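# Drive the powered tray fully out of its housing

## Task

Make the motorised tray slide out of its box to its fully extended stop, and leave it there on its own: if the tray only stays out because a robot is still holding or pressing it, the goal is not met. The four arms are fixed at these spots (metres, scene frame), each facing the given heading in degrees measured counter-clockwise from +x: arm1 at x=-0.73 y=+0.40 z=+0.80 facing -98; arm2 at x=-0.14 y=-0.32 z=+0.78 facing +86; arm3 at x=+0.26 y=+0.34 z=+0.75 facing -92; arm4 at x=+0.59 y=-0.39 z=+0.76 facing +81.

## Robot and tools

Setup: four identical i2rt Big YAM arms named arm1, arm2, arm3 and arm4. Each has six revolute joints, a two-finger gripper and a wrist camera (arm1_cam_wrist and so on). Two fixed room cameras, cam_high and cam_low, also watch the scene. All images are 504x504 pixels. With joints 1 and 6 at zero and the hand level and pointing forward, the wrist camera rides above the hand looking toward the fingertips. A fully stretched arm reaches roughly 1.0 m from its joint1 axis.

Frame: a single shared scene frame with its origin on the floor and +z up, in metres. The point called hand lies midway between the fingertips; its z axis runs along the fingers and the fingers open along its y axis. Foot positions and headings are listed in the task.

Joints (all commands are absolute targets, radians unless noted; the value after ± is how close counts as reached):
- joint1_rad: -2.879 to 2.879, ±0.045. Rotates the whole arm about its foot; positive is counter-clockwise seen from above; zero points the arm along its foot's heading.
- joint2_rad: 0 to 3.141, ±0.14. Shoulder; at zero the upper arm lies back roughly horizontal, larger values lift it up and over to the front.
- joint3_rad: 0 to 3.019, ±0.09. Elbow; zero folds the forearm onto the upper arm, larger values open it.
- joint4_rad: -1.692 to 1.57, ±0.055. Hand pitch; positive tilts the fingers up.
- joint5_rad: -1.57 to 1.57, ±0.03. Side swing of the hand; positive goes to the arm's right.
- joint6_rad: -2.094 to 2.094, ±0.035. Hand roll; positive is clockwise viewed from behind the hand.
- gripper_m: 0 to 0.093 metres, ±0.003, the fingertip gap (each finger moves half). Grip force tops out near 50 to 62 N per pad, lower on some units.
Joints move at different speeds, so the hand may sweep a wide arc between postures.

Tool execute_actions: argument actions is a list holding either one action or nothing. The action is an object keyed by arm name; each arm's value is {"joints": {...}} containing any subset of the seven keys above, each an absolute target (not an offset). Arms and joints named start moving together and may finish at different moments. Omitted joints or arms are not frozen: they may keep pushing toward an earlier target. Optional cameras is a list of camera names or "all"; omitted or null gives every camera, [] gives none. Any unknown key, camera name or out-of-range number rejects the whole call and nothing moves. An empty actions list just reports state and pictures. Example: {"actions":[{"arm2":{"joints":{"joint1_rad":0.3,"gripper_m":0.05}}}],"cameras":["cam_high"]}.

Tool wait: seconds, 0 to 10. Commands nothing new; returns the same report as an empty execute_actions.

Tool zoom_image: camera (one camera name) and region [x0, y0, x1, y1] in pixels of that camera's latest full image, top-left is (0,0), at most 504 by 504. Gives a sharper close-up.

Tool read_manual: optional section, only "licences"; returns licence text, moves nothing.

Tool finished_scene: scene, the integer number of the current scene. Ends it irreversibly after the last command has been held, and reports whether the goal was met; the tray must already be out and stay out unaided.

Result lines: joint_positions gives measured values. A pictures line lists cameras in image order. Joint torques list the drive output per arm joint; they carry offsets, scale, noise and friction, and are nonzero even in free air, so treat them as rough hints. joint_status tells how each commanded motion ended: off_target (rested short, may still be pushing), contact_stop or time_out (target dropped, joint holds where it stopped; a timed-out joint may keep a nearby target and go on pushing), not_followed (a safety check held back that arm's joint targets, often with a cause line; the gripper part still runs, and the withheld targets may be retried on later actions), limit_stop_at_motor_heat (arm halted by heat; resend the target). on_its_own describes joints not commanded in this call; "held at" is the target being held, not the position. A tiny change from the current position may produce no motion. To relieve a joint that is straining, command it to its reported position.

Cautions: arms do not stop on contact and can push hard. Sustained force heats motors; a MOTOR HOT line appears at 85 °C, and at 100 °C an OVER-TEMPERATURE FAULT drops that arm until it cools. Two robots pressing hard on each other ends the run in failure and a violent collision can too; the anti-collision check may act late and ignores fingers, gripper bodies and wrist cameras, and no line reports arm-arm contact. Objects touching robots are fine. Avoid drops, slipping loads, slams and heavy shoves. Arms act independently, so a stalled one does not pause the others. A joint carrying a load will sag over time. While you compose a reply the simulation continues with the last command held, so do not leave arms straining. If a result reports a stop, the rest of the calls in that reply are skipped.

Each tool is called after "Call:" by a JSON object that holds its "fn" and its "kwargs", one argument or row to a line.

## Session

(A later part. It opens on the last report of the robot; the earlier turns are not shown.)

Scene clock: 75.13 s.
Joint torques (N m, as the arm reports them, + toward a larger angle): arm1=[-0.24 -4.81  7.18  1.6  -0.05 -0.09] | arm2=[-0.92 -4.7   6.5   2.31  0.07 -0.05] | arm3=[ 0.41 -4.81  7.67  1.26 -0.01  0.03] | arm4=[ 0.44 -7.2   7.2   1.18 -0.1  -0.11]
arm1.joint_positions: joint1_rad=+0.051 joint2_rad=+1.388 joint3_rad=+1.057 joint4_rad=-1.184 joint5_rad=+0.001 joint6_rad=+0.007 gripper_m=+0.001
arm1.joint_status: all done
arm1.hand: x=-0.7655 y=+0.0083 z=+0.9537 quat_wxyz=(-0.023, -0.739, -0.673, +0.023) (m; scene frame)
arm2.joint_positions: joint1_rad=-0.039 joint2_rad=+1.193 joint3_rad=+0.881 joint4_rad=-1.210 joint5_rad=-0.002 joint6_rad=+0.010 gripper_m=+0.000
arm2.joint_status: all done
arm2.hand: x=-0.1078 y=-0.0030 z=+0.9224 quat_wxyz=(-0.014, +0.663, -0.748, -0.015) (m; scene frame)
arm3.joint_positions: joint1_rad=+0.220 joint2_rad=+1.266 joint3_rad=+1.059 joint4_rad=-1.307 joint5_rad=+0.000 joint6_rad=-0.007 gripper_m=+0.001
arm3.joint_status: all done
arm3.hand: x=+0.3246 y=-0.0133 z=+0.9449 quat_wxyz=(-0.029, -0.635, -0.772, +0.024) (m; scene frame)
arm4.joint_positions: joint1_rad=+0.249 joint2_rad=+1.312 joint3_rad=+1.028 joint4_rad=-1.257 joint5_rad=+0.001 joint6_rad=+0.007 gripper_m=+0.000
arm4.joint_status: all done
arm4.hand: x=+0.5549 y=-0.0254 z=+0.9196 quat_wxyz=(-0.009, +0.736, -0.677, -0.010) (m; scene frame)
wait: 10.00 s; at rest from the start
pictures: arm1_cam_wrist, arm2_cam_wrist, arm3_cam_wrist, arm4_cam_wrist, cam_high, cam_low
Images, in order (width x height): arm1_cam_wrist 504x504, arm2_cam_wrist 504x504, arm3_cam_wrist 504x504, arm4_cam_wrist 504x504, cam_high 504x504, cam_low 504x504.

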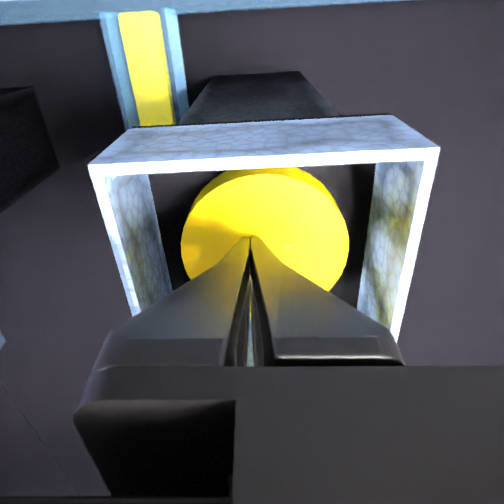

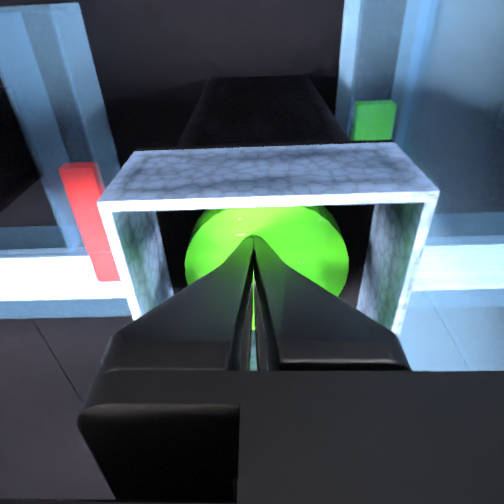

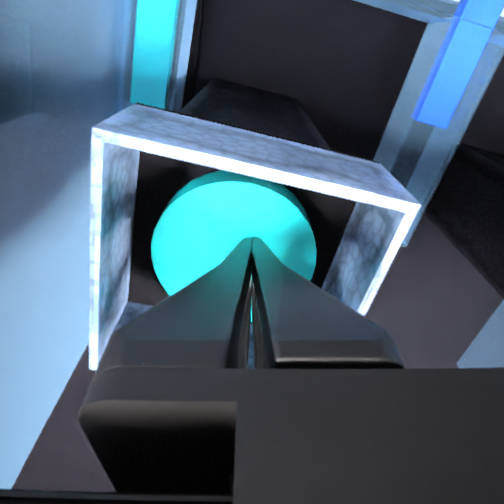

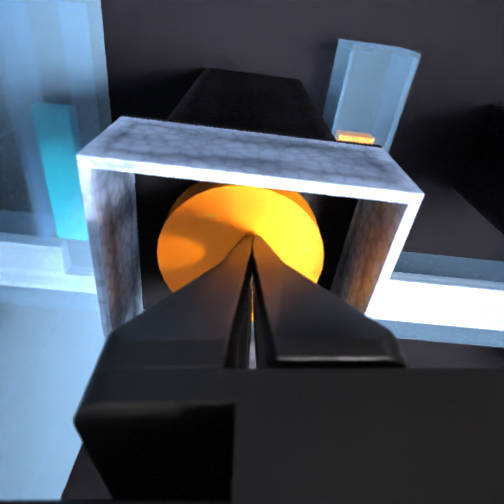

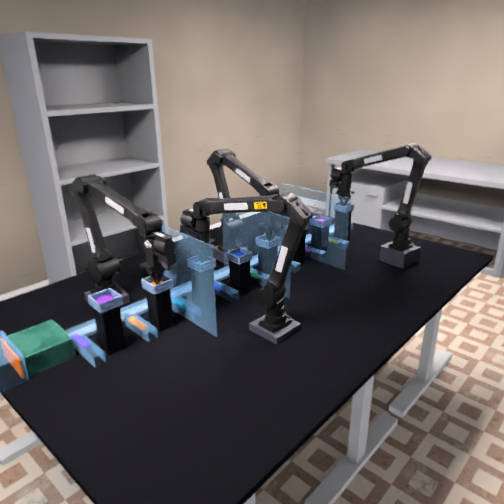

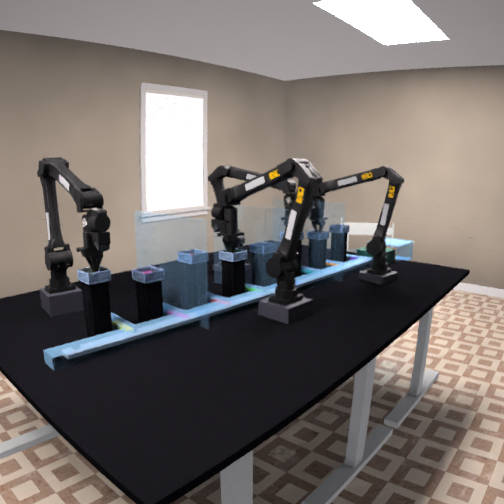

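Call:
{"fn": "wait", "kwargs": {
  "seconds": 10
}}

Call:
{"fn": "execute_actions", "kwargs": {
  "actions": [
    {"arm1":{"joints":{"joint2_rad":1.35,"joint3_rad":1.2,"joint4_rad":-1.4}},"arm2":{"joints":{"joint2_rad":1.165,"joint3_rad":1.04,"joint4_rad":-1.44}},"arm3":{"joints":{"joint2_rad":1.26,"joint3_rad":1.22,"joint4_rad":-1.52}},"arm4":{"joints":{"joint2_rad":1.29,"joint3_rad":1.2,"joint4_rad":-1.47}}}
  ],
  "cameras": []
}}

Call:
{"fn": "execute_actions", "kwargs": {
  "actions": [
    {"arm1":{"joints":{"joint1_rad":0.52,"joint2_rad":1.43,"joint3_rad":1.28,"joint4_rad":-1.42}},"arm2":{"joints":{"joint1_rad":0.55,"joint2_rad":1.25,"joint3_rad":1.11,"joint4_rad":-1.43}},"arm3":{"joints":{"joint1_rad":-0.32,"joint2_rad":1.28}},"arm4":{"joints":{"joint1_rad":-0.27,"joint2_rad":1.37,"joint3_rad":1.27}}}
  ]
}}

Scene clock: 94.57 s.
Joint torques (N m, as the arm reports them, + toward a larger angle): arm1=[-0.27 -4.91  7.09  1.52 -0.04 -0.07] | arm2=[-0.91 -4.72  6.5   2.3   0.07 -0.05] | arm3=[ 0.44 -4.79  7.66  1.25  0.    0.03] | arm4=[ 0.47 -7.18  7.22  1.19 -0.1  -0.11]
arm1.joint_positions: joint1_rad=+0.051 joint2_rad=+1.388 joint3_rad=+1.057 joint4_rad=-1.184 joint5_rad=+0.001 joint6_rad=+0.007 gripper_m=+0.001
arm1.joint_status: all done
arm1.hand: x=-0.7655 y=+0.0083 z=+0.9537 quat_wxyz=(-0.023, -0.739, -0.673, +0.023) (m; scene frame)
arm2.joint_positions: joint1_rad=-0.039 joint2_rad=+1.193 joint3_rad=+0.881 joint4_rad=-1.210 joint5_rad=-0.002 joint6_rad=+0.010 gripper_m=+0.000
arm2.joint_status: all done
arm2.hand: x=-0.1078 y=-0.0030 z=+0.9224 quat_wxyz=(-0.014, +0.663, -0.748, -0.015) (m; scene frame)
arm3.joint_positions: joint1_rad=+0.220 joint2_rad=+1.266 joint3_rad=+1.059 joint4_rad=-1.307 joint5_rad=+0.000 joint6_rad=-0.007 gripper_m=+0.001
arm3.joint_status: all done
arm3.hand: x=+0.3246 y=-0.0133 z=+0.9449 quat_wxyz=(-0.029, -0.635, -0.772, +0.024) (m; scene frame)
arm4.joint_positions: joint1_rad=+0.249 joint2_rad=+1.312 joint3_rad=+1.028 joint4_rad=-1.257 joint5_rad=+0.001 joint6_rad=+0.007 gripper_m=+0.000
arm4.joint_status: all done
arm4.hand: x=+0.5549 y=-0.0254 z=+0.9196 quat_wxyz=(-0.009, +0.736, -0.677, -0.010) (m; scene frame)
wait: 10.00 s; at rest from the start
pictures: arm1_cam_wrist, arm2_cam_wrist, arm3_cam_wrist, arm4_cam_wrist, cam_high, cam_low
Images, in order (width x height): arm1_cam_wrist 504x504, arm2_cam_wrist 504x504, arm3_cam_wrist 504x504, arm4_cam_wrist 504x504, cam_high 504x504, cam_low 504x504.

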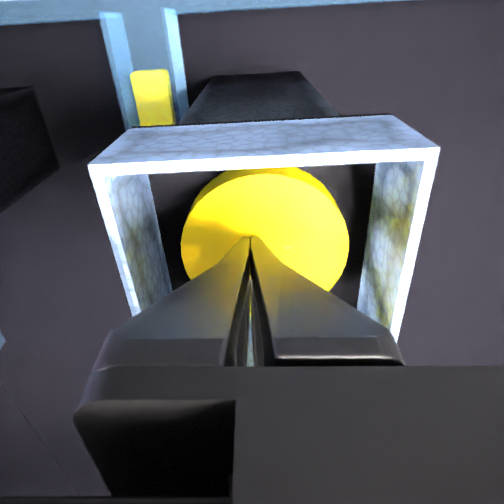

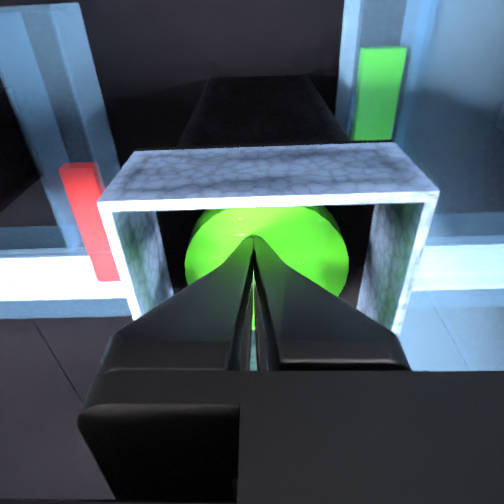

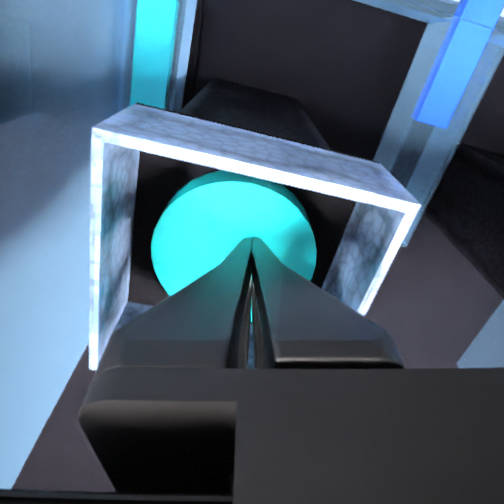

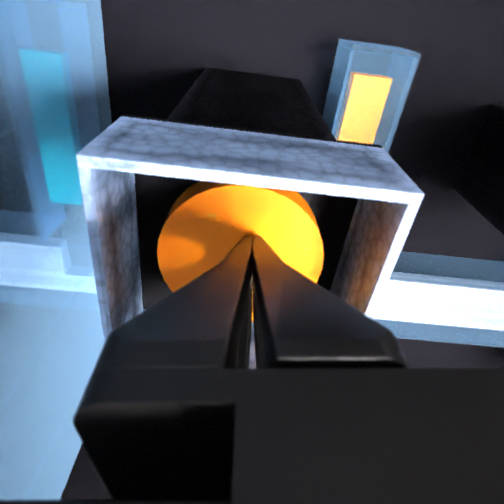

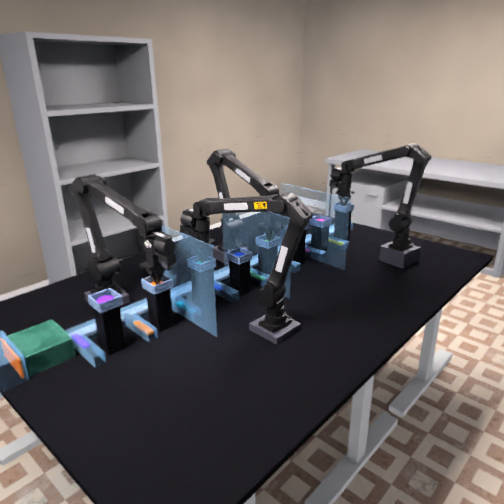

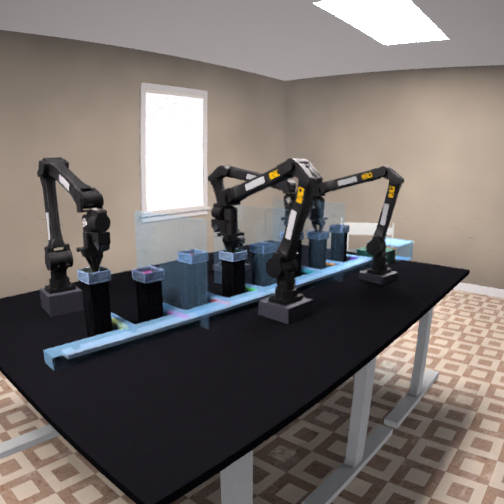

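Scene clock: 95.57 s.
Joint torques (N m, as the arm reports them, + toward a larger angle): arm1=[-0.27 -8.26 12.85  0.11 -0.04 -0.07] | arm2=[-0.88 -8.82 13.74  0.11  0.07 -0.05] | arm3=[ 0.39 -7.98 14.61 -0.2  -0.01  0.03] | arm4=[ 0.39 -9.62 14.12 -0.62 -0.1  -0.11]
arm1.joint_positions: joint1_rad=+0.051 joint2_rad=+1.354 joint3_rad=+1.162 joint4_rad=-1.392 joint5_rad=+0.001 joint6_rad=+0.007 gripper_m=+0.001
arm1.joint_status: all done
arm1.hand: x=-0.7643 y=+0.0251 z=+1.0044 quat_wxyz=(+0.000, -0.739, -0.673, -0.002) (m; scene frame)
arm2.joint_positions: joint1_rad=-0.039 joint2_rad=+1.176 joint3_rad=+0.996 joint4_rad=-1.432 joint5_rad=-0.002 joint6_rad=+0.010 gripper_m=+0.000
arm2.joint_status: all done
arm2.hand: x=-0.1095 y=-0.0186 z=+0.9700 quat_wxyz=(+0.020, +0.663, -0.748, +0.015) (m; scene frame)
arm3.joint_positions: joint1_rad=+0.220 joint2_rad=+1.260 joint3_rad=+1.180 joint4_rad=-1.510 joint5_rad=+0.000 joint6_rad=-0.007 gripper_m=+0.001
arm3.joint_status: all done
arm3.hand: x=+0.3218 y=+0.0015 z=+0.9916 quat_wxyz=(+0.001, -0.635, -0.772, -0.001) (m; scene frame)
arm4.joint_positions: joint1_rad=+0.249 joint2_rad=+1.293 joint3_rad=+1.155 joint4_rad=-1.462 joint5_rad=+0.001 joint6_rad=+0.007 gripper_m=+0.000
arm4.joint_status: all done
arm4.hand: x=+0.5559 y=-0.0352 z=+0.9735 quat_wxyz=(+0.011, +0.736, -0.677, +0.012) (m; scene frame)
pictures: none
No camera images: the call's "cameras" was empty. Leave "cameras" out to get every camera's image.

Scene clock: 96.77 s.
Joint torques (N m, as the arm reports them, + toward a larger angle): arm1=[-0.63 -8.36 12.67  0.26  0.01 -0.07] | arm2=[-0.42 -7.19 13.61  0.66  0.02 -0.05] | arm3=[-0.35 -7.14 14.61 -0.22 -0.02  0.02] | arm4=[  1.25 -10.94  14.27  -0.48  -0.06  -0.1 ]
arm1.joint_positions: joint1_rad=+0.523 joint2_rad=+1.423 joint3_rad=+1.243 joint4_rad=-1.415 joint5_rad=+0.001 joint6_rad=+0.006 gripper_m=+0.001
arm1.joint_status: all done
arm1.hand: x=-0.5797 y=+0.0284 z=+1.0096 quat_wxyz=(+0.006, -0.561, -0.828, -0.003) (m; scene frame)
arm2.joint_positions: joint1_rad=+0.546 joint2_rad=+1.231 joint3_rad=+1.068 joint4_rad=-1.432 joint5_rad=-0.001 joint6_rad=+0.009 gripper_m=+0.000
arm2.joint_status: all done
arm2.hand: x=-0.2938 y=-0.0273 z=+0.9807 quat_wxyz=(+0.011, +0.851, -0.525, +0.011) (m; scene frame)
arm3.joint_positions: joint1_rad=-0.319 joint2_rad=+1.267 joint3_rad=+1.180 joint4_rad=-1.510 joint5_rad=+0.000 joint6_rad=-0.007 gripper_m=+0.001
arm3.joint_status: all done
arm3.hand: x=+0.1374 y=+0.0162 z=+0.9885 quat_wxyz=(+0.000, -0.818, -0.575, -0.007) (m; scene frame)
arm4.joint_positions: joint1_rad=-0.277 joint2_rad=+1.376 joint3_rad=+1.223 joint4_rad=-1.466 joint5_rad=+0.000 joint6_rad=+0.006 gripper_m=+0.000
arm4.joint_status: all done
arm4.hand: x=+0.7481 y=-0.0434 z=+0.9695 quat_wxyz=(+0.022, +0.535, -0.844, +0.015) (m; scene frame)
pictures: arm1_cam_wrist, arm2_cam_wrist, arm3_cam_wrist, arm4_cam_wrist, cam_high, cam_low
Images, in order (width x height): arm1_cam_wrist 504x504, arm2_cam_wrist 504x504, arm3_cam_wrist 504x504, arm4_cam_wrist 504x504, cam_high 504x504, cam_low 504x504.

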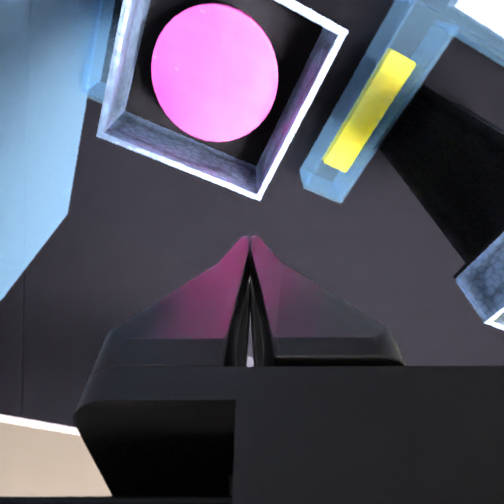

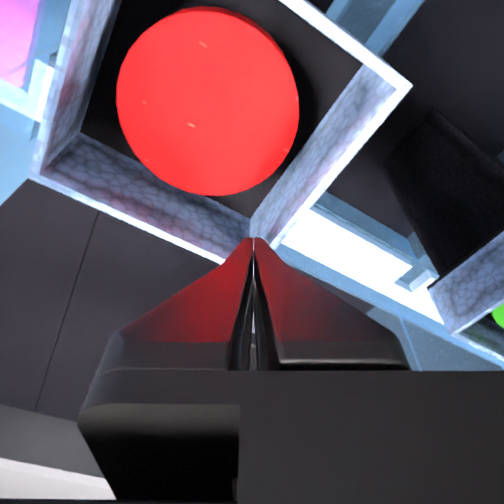

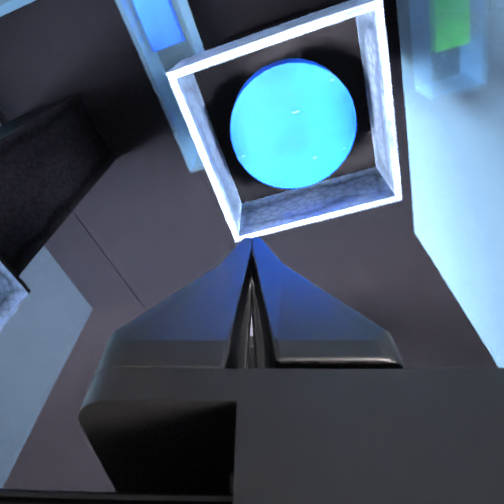

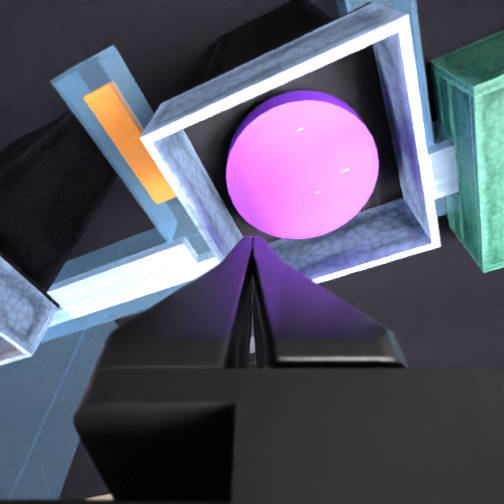

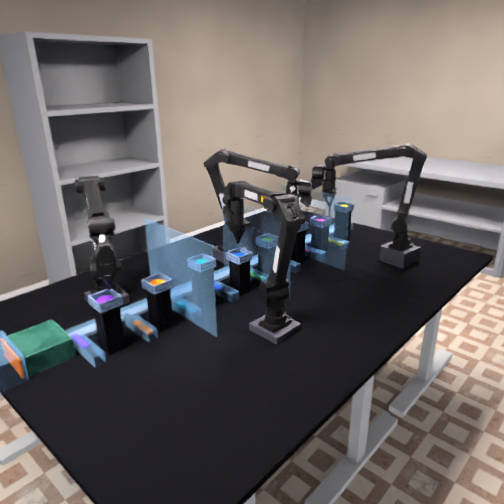

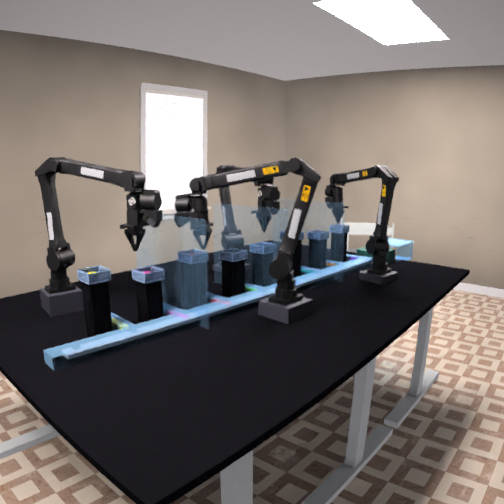

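Call:
{"fn": "execute_actions", "kwargs": {
  "actions": [
    {"arm1":{"joints":{"joint1_rad":0.56,"joint2_rad":1.55,"joint3_rad":1.37,"joint4_rad":-1.39,"joint6_rad":0.7}},"arm2":{"joints":{"joint1_rad":0.59,"joint2_rad":1.34,"joint3_rad":1.25,"joint4_rad":-1.46,"joint6_rad":0.7}},"arm3":{"joints":{"joint1_rad":-0.38,"joint2_rad":1.35,"joint3_rad":1.26,"joint4_rad":-1.47}},"arm4":{"joints":{"joint1_rad":-0.335,"joint2_rad":1.4,"joint4_rad":-1.41}}}
  ],
  "cameras": ["arm1_cam_wrist","arm2_cam_wrist","arm3_cam_wrist","arm4_cam_wrist"]
}}

Scene clock: 111.07 s.
Joint torques (N m, as the arm reports them, + toward a larger angle): arm1=[  0.26 -10.88  12.62   0.6    0.07   0.07] | arm2=[-0.17 -9.56 14.14  0.32  0.1   0.15] | arm3=[-0.42 -9.05 14.69  0.46 -0.03  0.02] | arm4=[  0.9  -10.65  14.27   0.24  -0.06  -0.1 ]
arm1.joint_positions: joint1_rad=+0.555 joint2_rad=+1.548 joint3_rad=+1.335 joint4_rad=-1.394 joint5_rad=+0.001 joint6_rad=+0.692 gripper_m=+0.001
arm1.joint_status: all done
arm1.hand: x=-0.5509 y=-0.0057 z=+0.9929 quat_wxyz=(+0.013, -0.797, -0.604, -0.002) (m; scene frame)
arm2.joint_positions: joint1_rad=+0.583 joint2_rad=+1.325 joint3_rad=+1.203 joint4_rad=-1.455 joint5_rad=-0.001 joint6_rad=+0.689 gripper_m=+0.000
arm2.joint_status: all done
arm2.hand: x=-0.3254 y=+0.0042 z=+1.0002 quat_wxyz=(+0.005, +0.642, -0.767, +0.005) (m; scene frame)
arm3.joint_positions: joint1_rad=-0.378 joint2_rad=+1.345 joint3_rad=+1.218 joint4_rad=-1.479 joint5_rad=+0.000 joint6_rad=-0.007 gripper_m=+0.001
arm3.joint_status: all done
arm3.hand: x=+0.1080 y=-0.0003 z=+0.9762 quat_wxyz=(+0.002, -0.834, -0.551, -0.012) (m; scene frame)
arm4.joint_positions: joint1_rad=-0.338 joint2_rad=+1.397 joint3_rad=+1.223 joint4_rad=-1.419 joint5_rad=+0.000 joint6_rad=+0.006 gripper_m=+0.000
arm4.joint_status: all done
arm4.hand: x=+0.7751 y=-0.0424 z=+0.9613 quat_wxyz=(+0.012, +0.509, -0.861, +0.008) (m; scene frame)
pictures: arm1_cam_wrist, arm2_cam_wrist, arm3_cam_wrist, arm4_cam_wrist
Images, in order (width x height): arm1_cam_wrist 504x504, arm2_cam_wrist 504x504, arm3_cam_wrist 504x504, arm4_cam_wrist 504x504.

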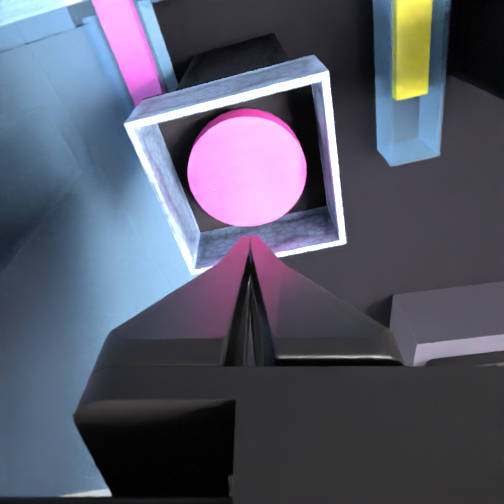

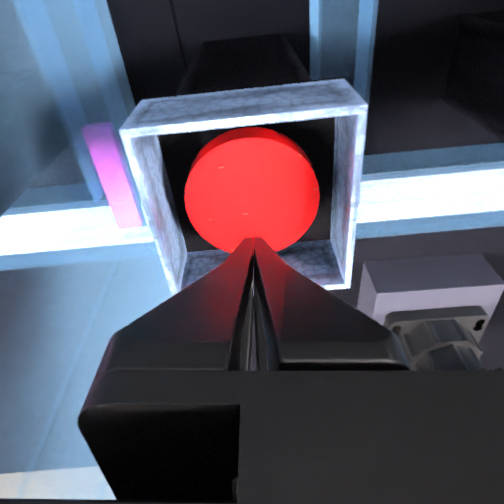

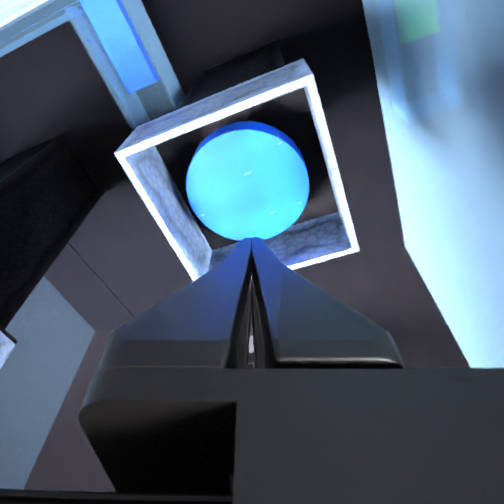

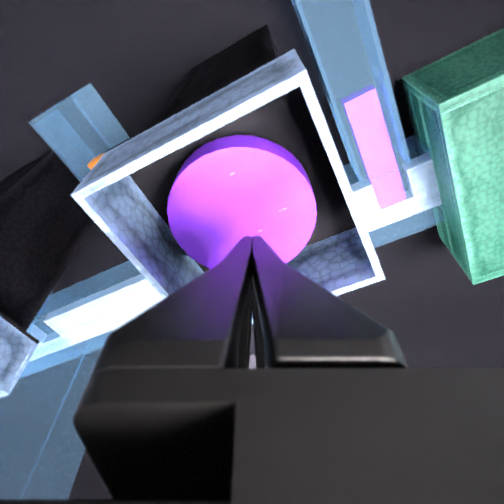

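Call:
{"fn": "execute_actions", "kwargs": {
  "actions": [
    {"arm1":{"joints":{"joint2_rad":1.59,"joint3_rad":1.11,"joint4_rad":-1.11}},"arm2":{"joints":{"joint2_rad":1.36,"joint3_rad":1.03,"joint4_rad":-1.25}},"arm3":{"joints":{"joint2_rad":1.38,"joint3_rad":1.01,"joint4_rad":-1.22}},"arm4":{"joints":{"joint2_rad":1.42,"joint3_rad":1.07,"joint4_rad":-1.23}}}
  ],
  "cameras": []
}}

Call:
{"fn": "wait", "kwargs": {
  "seconds": 10
}}

Call:
{"fn": "wait", "kwargs": {
  "seconds": 10
}}

Scene clock: 116.53 s.
Joint torques (N m, as the arm reports them, + toward a larger angle): arm1=[ 0.26 -7.86  7.13  1.28  0.04  0.05] | arm2=[-0.11 -7.35  6.95  1.66  0.09  0.14] | arm3=[-0.44 -6.57  7.9   0.95 -0.02  0.02] | arm4=[ 0.96 -7.29  5.67  0.21 -0.05 -0.1 ]
arm1.joint_positions: joint1_rad=+0.555 joint2_rad=+1.554 joint3_rad=+1.132 joint4_rad=-1.128 joint5_rad=+0.001 joint6_rad=+0.693 gripper_m=+0.001
arm1.joint_status: all done
arm1.hand: x=-0.5542 y=+0.0016 z=+0.9166 quat_wxyz=(-0.015, -0.798, -0.603, +0.004) (m; scene frame)
arm2.joint_positions: joint1_rad=+0.583 joint2_rad=+1.323 joint3_rad=+1.068 joint4_rad=-1.268 joint5_rad=-0.001 joint6_rad=+0.690 gripper_m=+0.000
arm2.joint_status: all done
arm2.hand: x=-0.3270 y=+0.0064 z=+0.9506 quat_wxyz=(+0.000, +0.641, -0.767, -0.021) (m; scene frame)
arm3.joint_positions: joint1_rad=-0.378 joint2_rad=+1.346 joint3_rad=+1.043 joint4_rad=-1.240 joint5_rad=+0.000 joint6_rad=-0.007 gripper_m=+0.001
arm3.joint_status: all done
arm3.hand: x=+0.1077 y=-0.0027 z=+0.9107 quat_wxyz=(-0.015, -0.834, -0.551, +0.015) (m; scene frame)
arm4.joint_positions: joint1_rad=-0.338 joint2_rad=+1.379 joint3_rad=+1.117 joint4_rad=-1.234 joint5_rad=+0.000 joint6_rad=+0.006 gripper_m=+0.000
arm4.joint_status: all done
arm4.hand: x=+0.7796 y=-0.0341 z=+0.9291 quat_wxyz=(-0.030, +0.509, -0.860, -0.017) (m; scene frame)
pictures: none
No camera images: the call's "cameras" was empty. Leave "cameras" out to get every camera's image.

Scene clock: 126.53 s.
Joint torques (N m, as the arm reports them, + toward a larger angle): arm1=[ 0.42 -7.92  7.17  1.21  0.06  0.05] | arm2=[-0.13 -7.33  6.92  1.65  0.09  0.14] | arm3=[-0.4  -6.59  7.9   0.95 -0.02  0.02] | arm4=[ 1.   -7.28  5.66  0.22 -0.05 -0.09]
arm1.joint_positions: joint1_rad=+0.555 joint2_rad=+1.554 joint3_rad=+1.132 joint4_rad=-1.128 joint5_rad=+0.001 joint6_rad=+0.693 gripper_m=+0.001
arm1.joint_status: all done
arm1.hand: x=-0.5542 y=+0.0016 z=+0.9166 quat_wxyz=(-0.015, -0.798, -0.603, +0.004) (m; scene frame)
arm2.joint_positions: joint1_rad=+0.583 joint2_rad=+1.323 joint3_rad=+1.068 joint4_rad=-1.268 joint5_rad=-0.001 joint6_rad=+0.690 gripper_m=+0.000
arm2.joint_status: all done
arm2.hand: x=-0.3270 y=+0.0064 z=+0.9506 quat_wxyz=(+0.000, +0.641, -0.767, -0.021) (m; scene frame)
arm3.joint_positions: joint1_rad=-0.378 joint2_rad=+1.346 joint3_rad=+1.043 joint4_rad=-1.240 joint5_rad=+0.000 joint6_rad=-0.007 gripper_m=+0.001
arm3.joint_status: all done
arm3.hand: x=+0.1077 y=-0.0027 z=+0.9107 quat_wxyz=(-0.015, -0.834, -0.551, +0.015) (m; scene frame)
arm4.joint_positions: joint1_rad=-0.338 joint2_rad=+1.379 joint3_rad=+1.117 joint4_rad=-1.234 joint5_rad=+0.000 joint6_rad=+0.006 gripper_m=+0.000
arm4.joint_status: all done
arm4.hand: x=+0.7796 y=-0.0341 z=+0.9291 quat_wxyz=(-0.030, +0.509, -0.860, -0.017) (m; scene frame)
wait: 10.00 s; at rest by 0.27 s
pictures: arm1_cam_wrist, arm2_cam_wrist, arm3_cam_wrist, arm4_cam_wrist, cam_high, cam_low
Images, in order (width x height): arm1_cam_wrist 504x504, arm2_cam_wrist 504x504, arm3_cam_wrist 504x504, arm4_cam_wrist 504x504, cam_high 504x504, cam_low 504x504.

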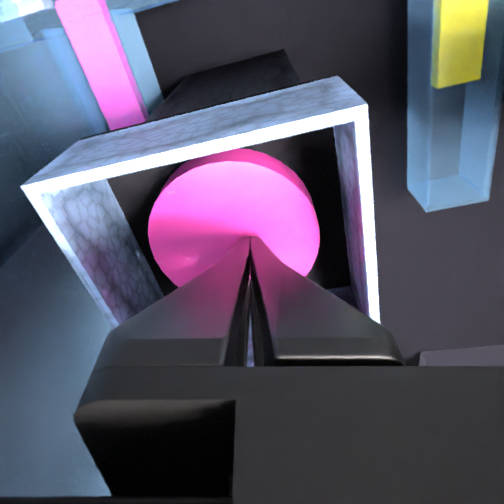

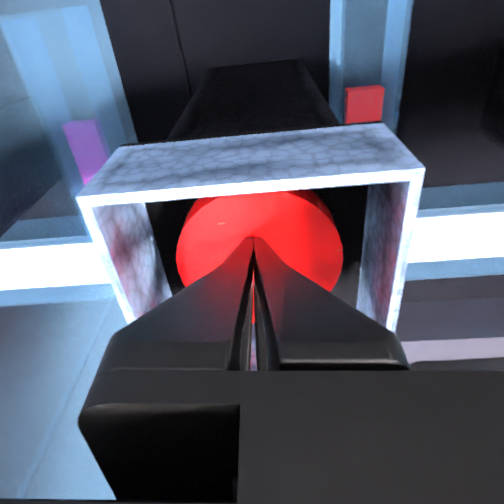

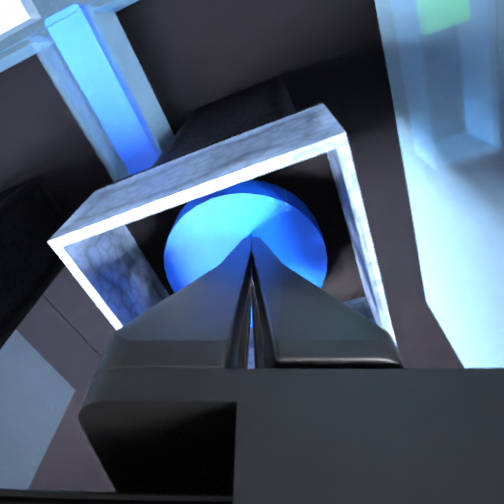

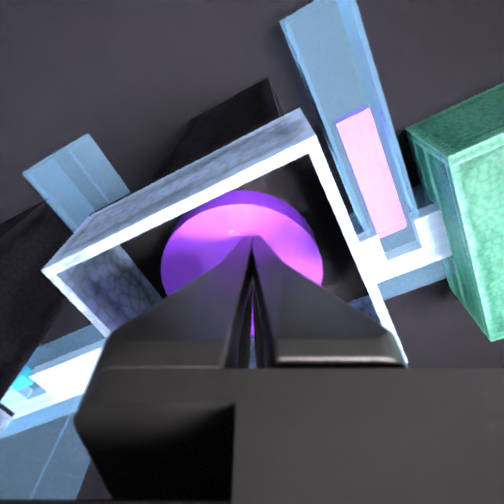

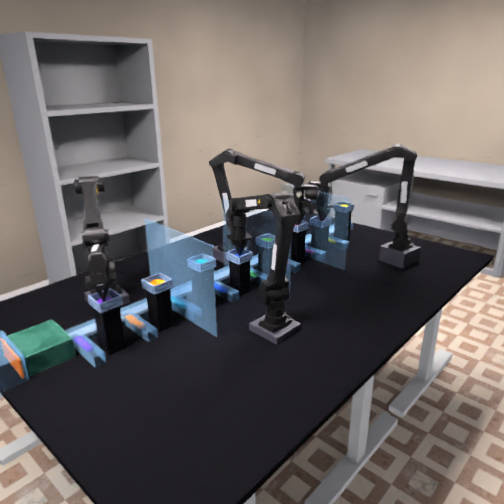

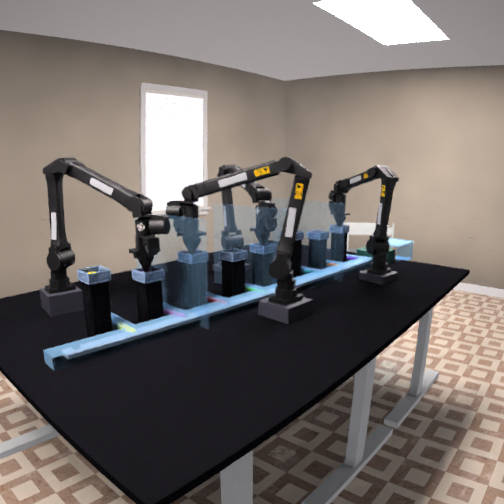

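Scene clock: 136.53 s.
Joint torques (N m, as the arm reports them, + toward a larger angle): arm1=[ 0.09 -8.13  7.16  1.23  0.05  0.05] | arm2=[-0.16 -7.39  6.94  1.66  0.09  0.14] | arm3=[-0.42 -6.56  7.91  0.94 -0.02  0.02] | arm4=[ 0.95 -7.28  5.68  0.22 -0.05 -0.1 ]
arm1.joint_positions: joint1_rad=+0.555 joint2_rad=+1.554 joint3_rad=+1.132 joint4_rad=-1.128 joint5_rad=+0.001 joint6_rad=+0.693 gripper_m=+0.001
arm1.joint_status: all done
arm1.hand: x=-0.5542 y=+0.0016 z=+0.9166 quat_wxyz=(-0.015, -0.798, -0.603, +0.004) (m; scene frame)
arm2.joint_positions: joint1_rad=+0.583 joint2_rad=+1.323 joint3_rad=+1.068 joint4_rad=-1.268 joint5_rad=-0.001 joint6_rad=+0.690 gripper_m=+0.000
arm2.joint_status: all done
arm2.hand: x=-0.3270 y=+0.0064 z=+0.9506 quat_wxyz=(+0.000, +0.641, -0.767, -0.021) (m; scene frame)
arm3.joint_positions: joint1_rad=-0.378 joint2_rad=+1.346 joint3_rad=+1.043 joint4_rad=-1.240 joint5_rad=+0.000 joint6_rad=-0.007 gripper_m=+0.001
arm3.joint_status: all done
arm3.hand: x=+0.1077 y=-0.0027 z=+0.9107 quat_wxyz=(-0.015, -0.834, -0.551, +0.015) (m; scene frame)
arm4.joint_positions: joint1_rad=-0.338 joint2_rad=+1.379 joint3_rad=+1.117 joint4_rad=-1.234 joint5_rad=+0.000 joint6_rad=+0.006 gripper_m=+0.000
arm4.joint_status: all done
arm4.hand: x=+0.7796 y=-0.0341 z=+0.9291 quat_wxyz=(-0.030, +0.509, -0.860, -0.017) (m; scene frame)
wait: 10.00 s; at rest by 0.27 s
pictures: arm1_cam_wrist, arm2_cam_wrist, arm3_cam_wrist, arm4_cam_wrist, cam_high, cam_low
Images, in order (width x height): arm1_cam_wrist 504x504, arm2_cam_wrist 504x504, arm3_cam_wrist 504x504, arm4_cam_wrist 504x504, cam_high 504x504, cam_low 504x504.

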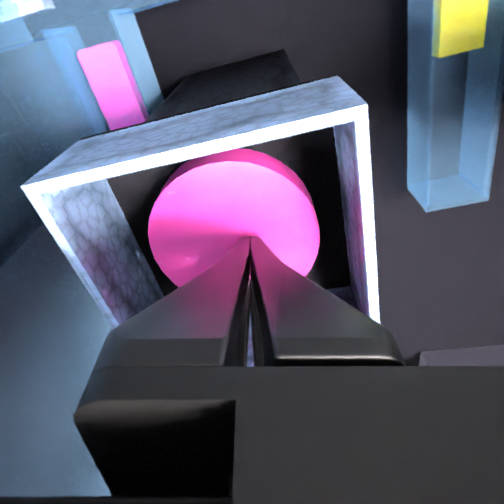

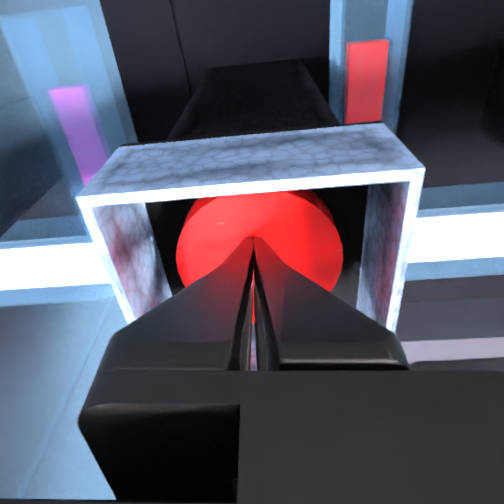

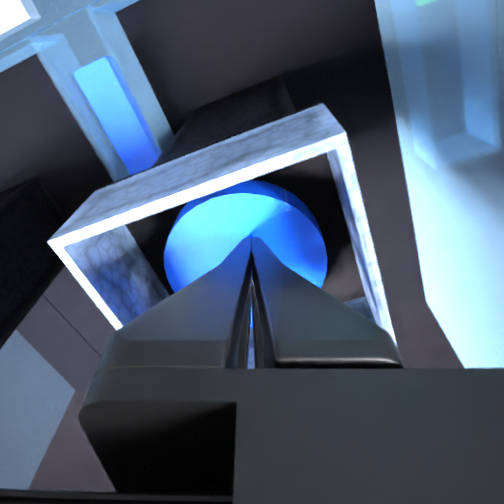

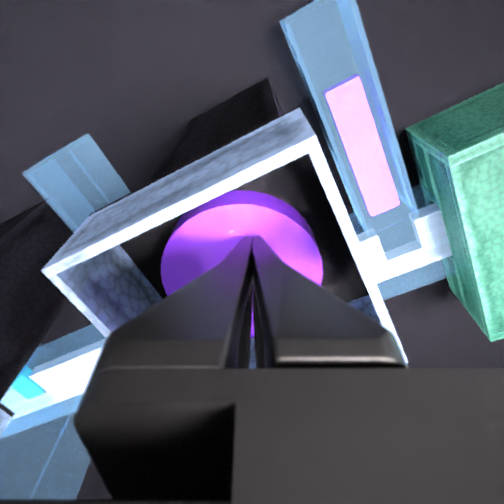

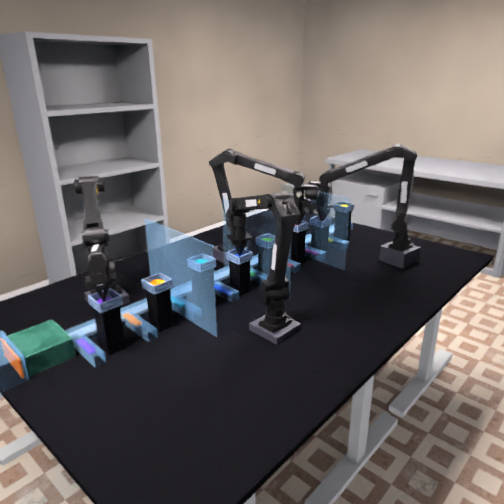

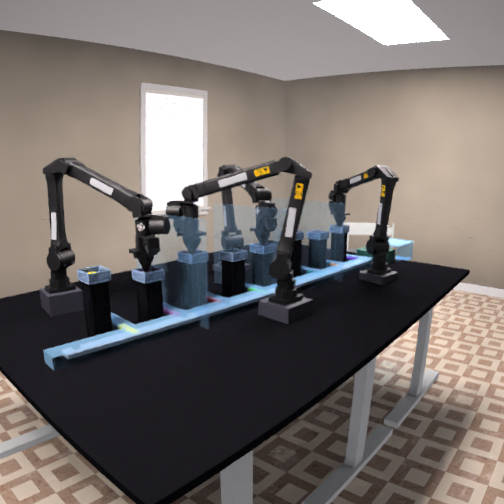

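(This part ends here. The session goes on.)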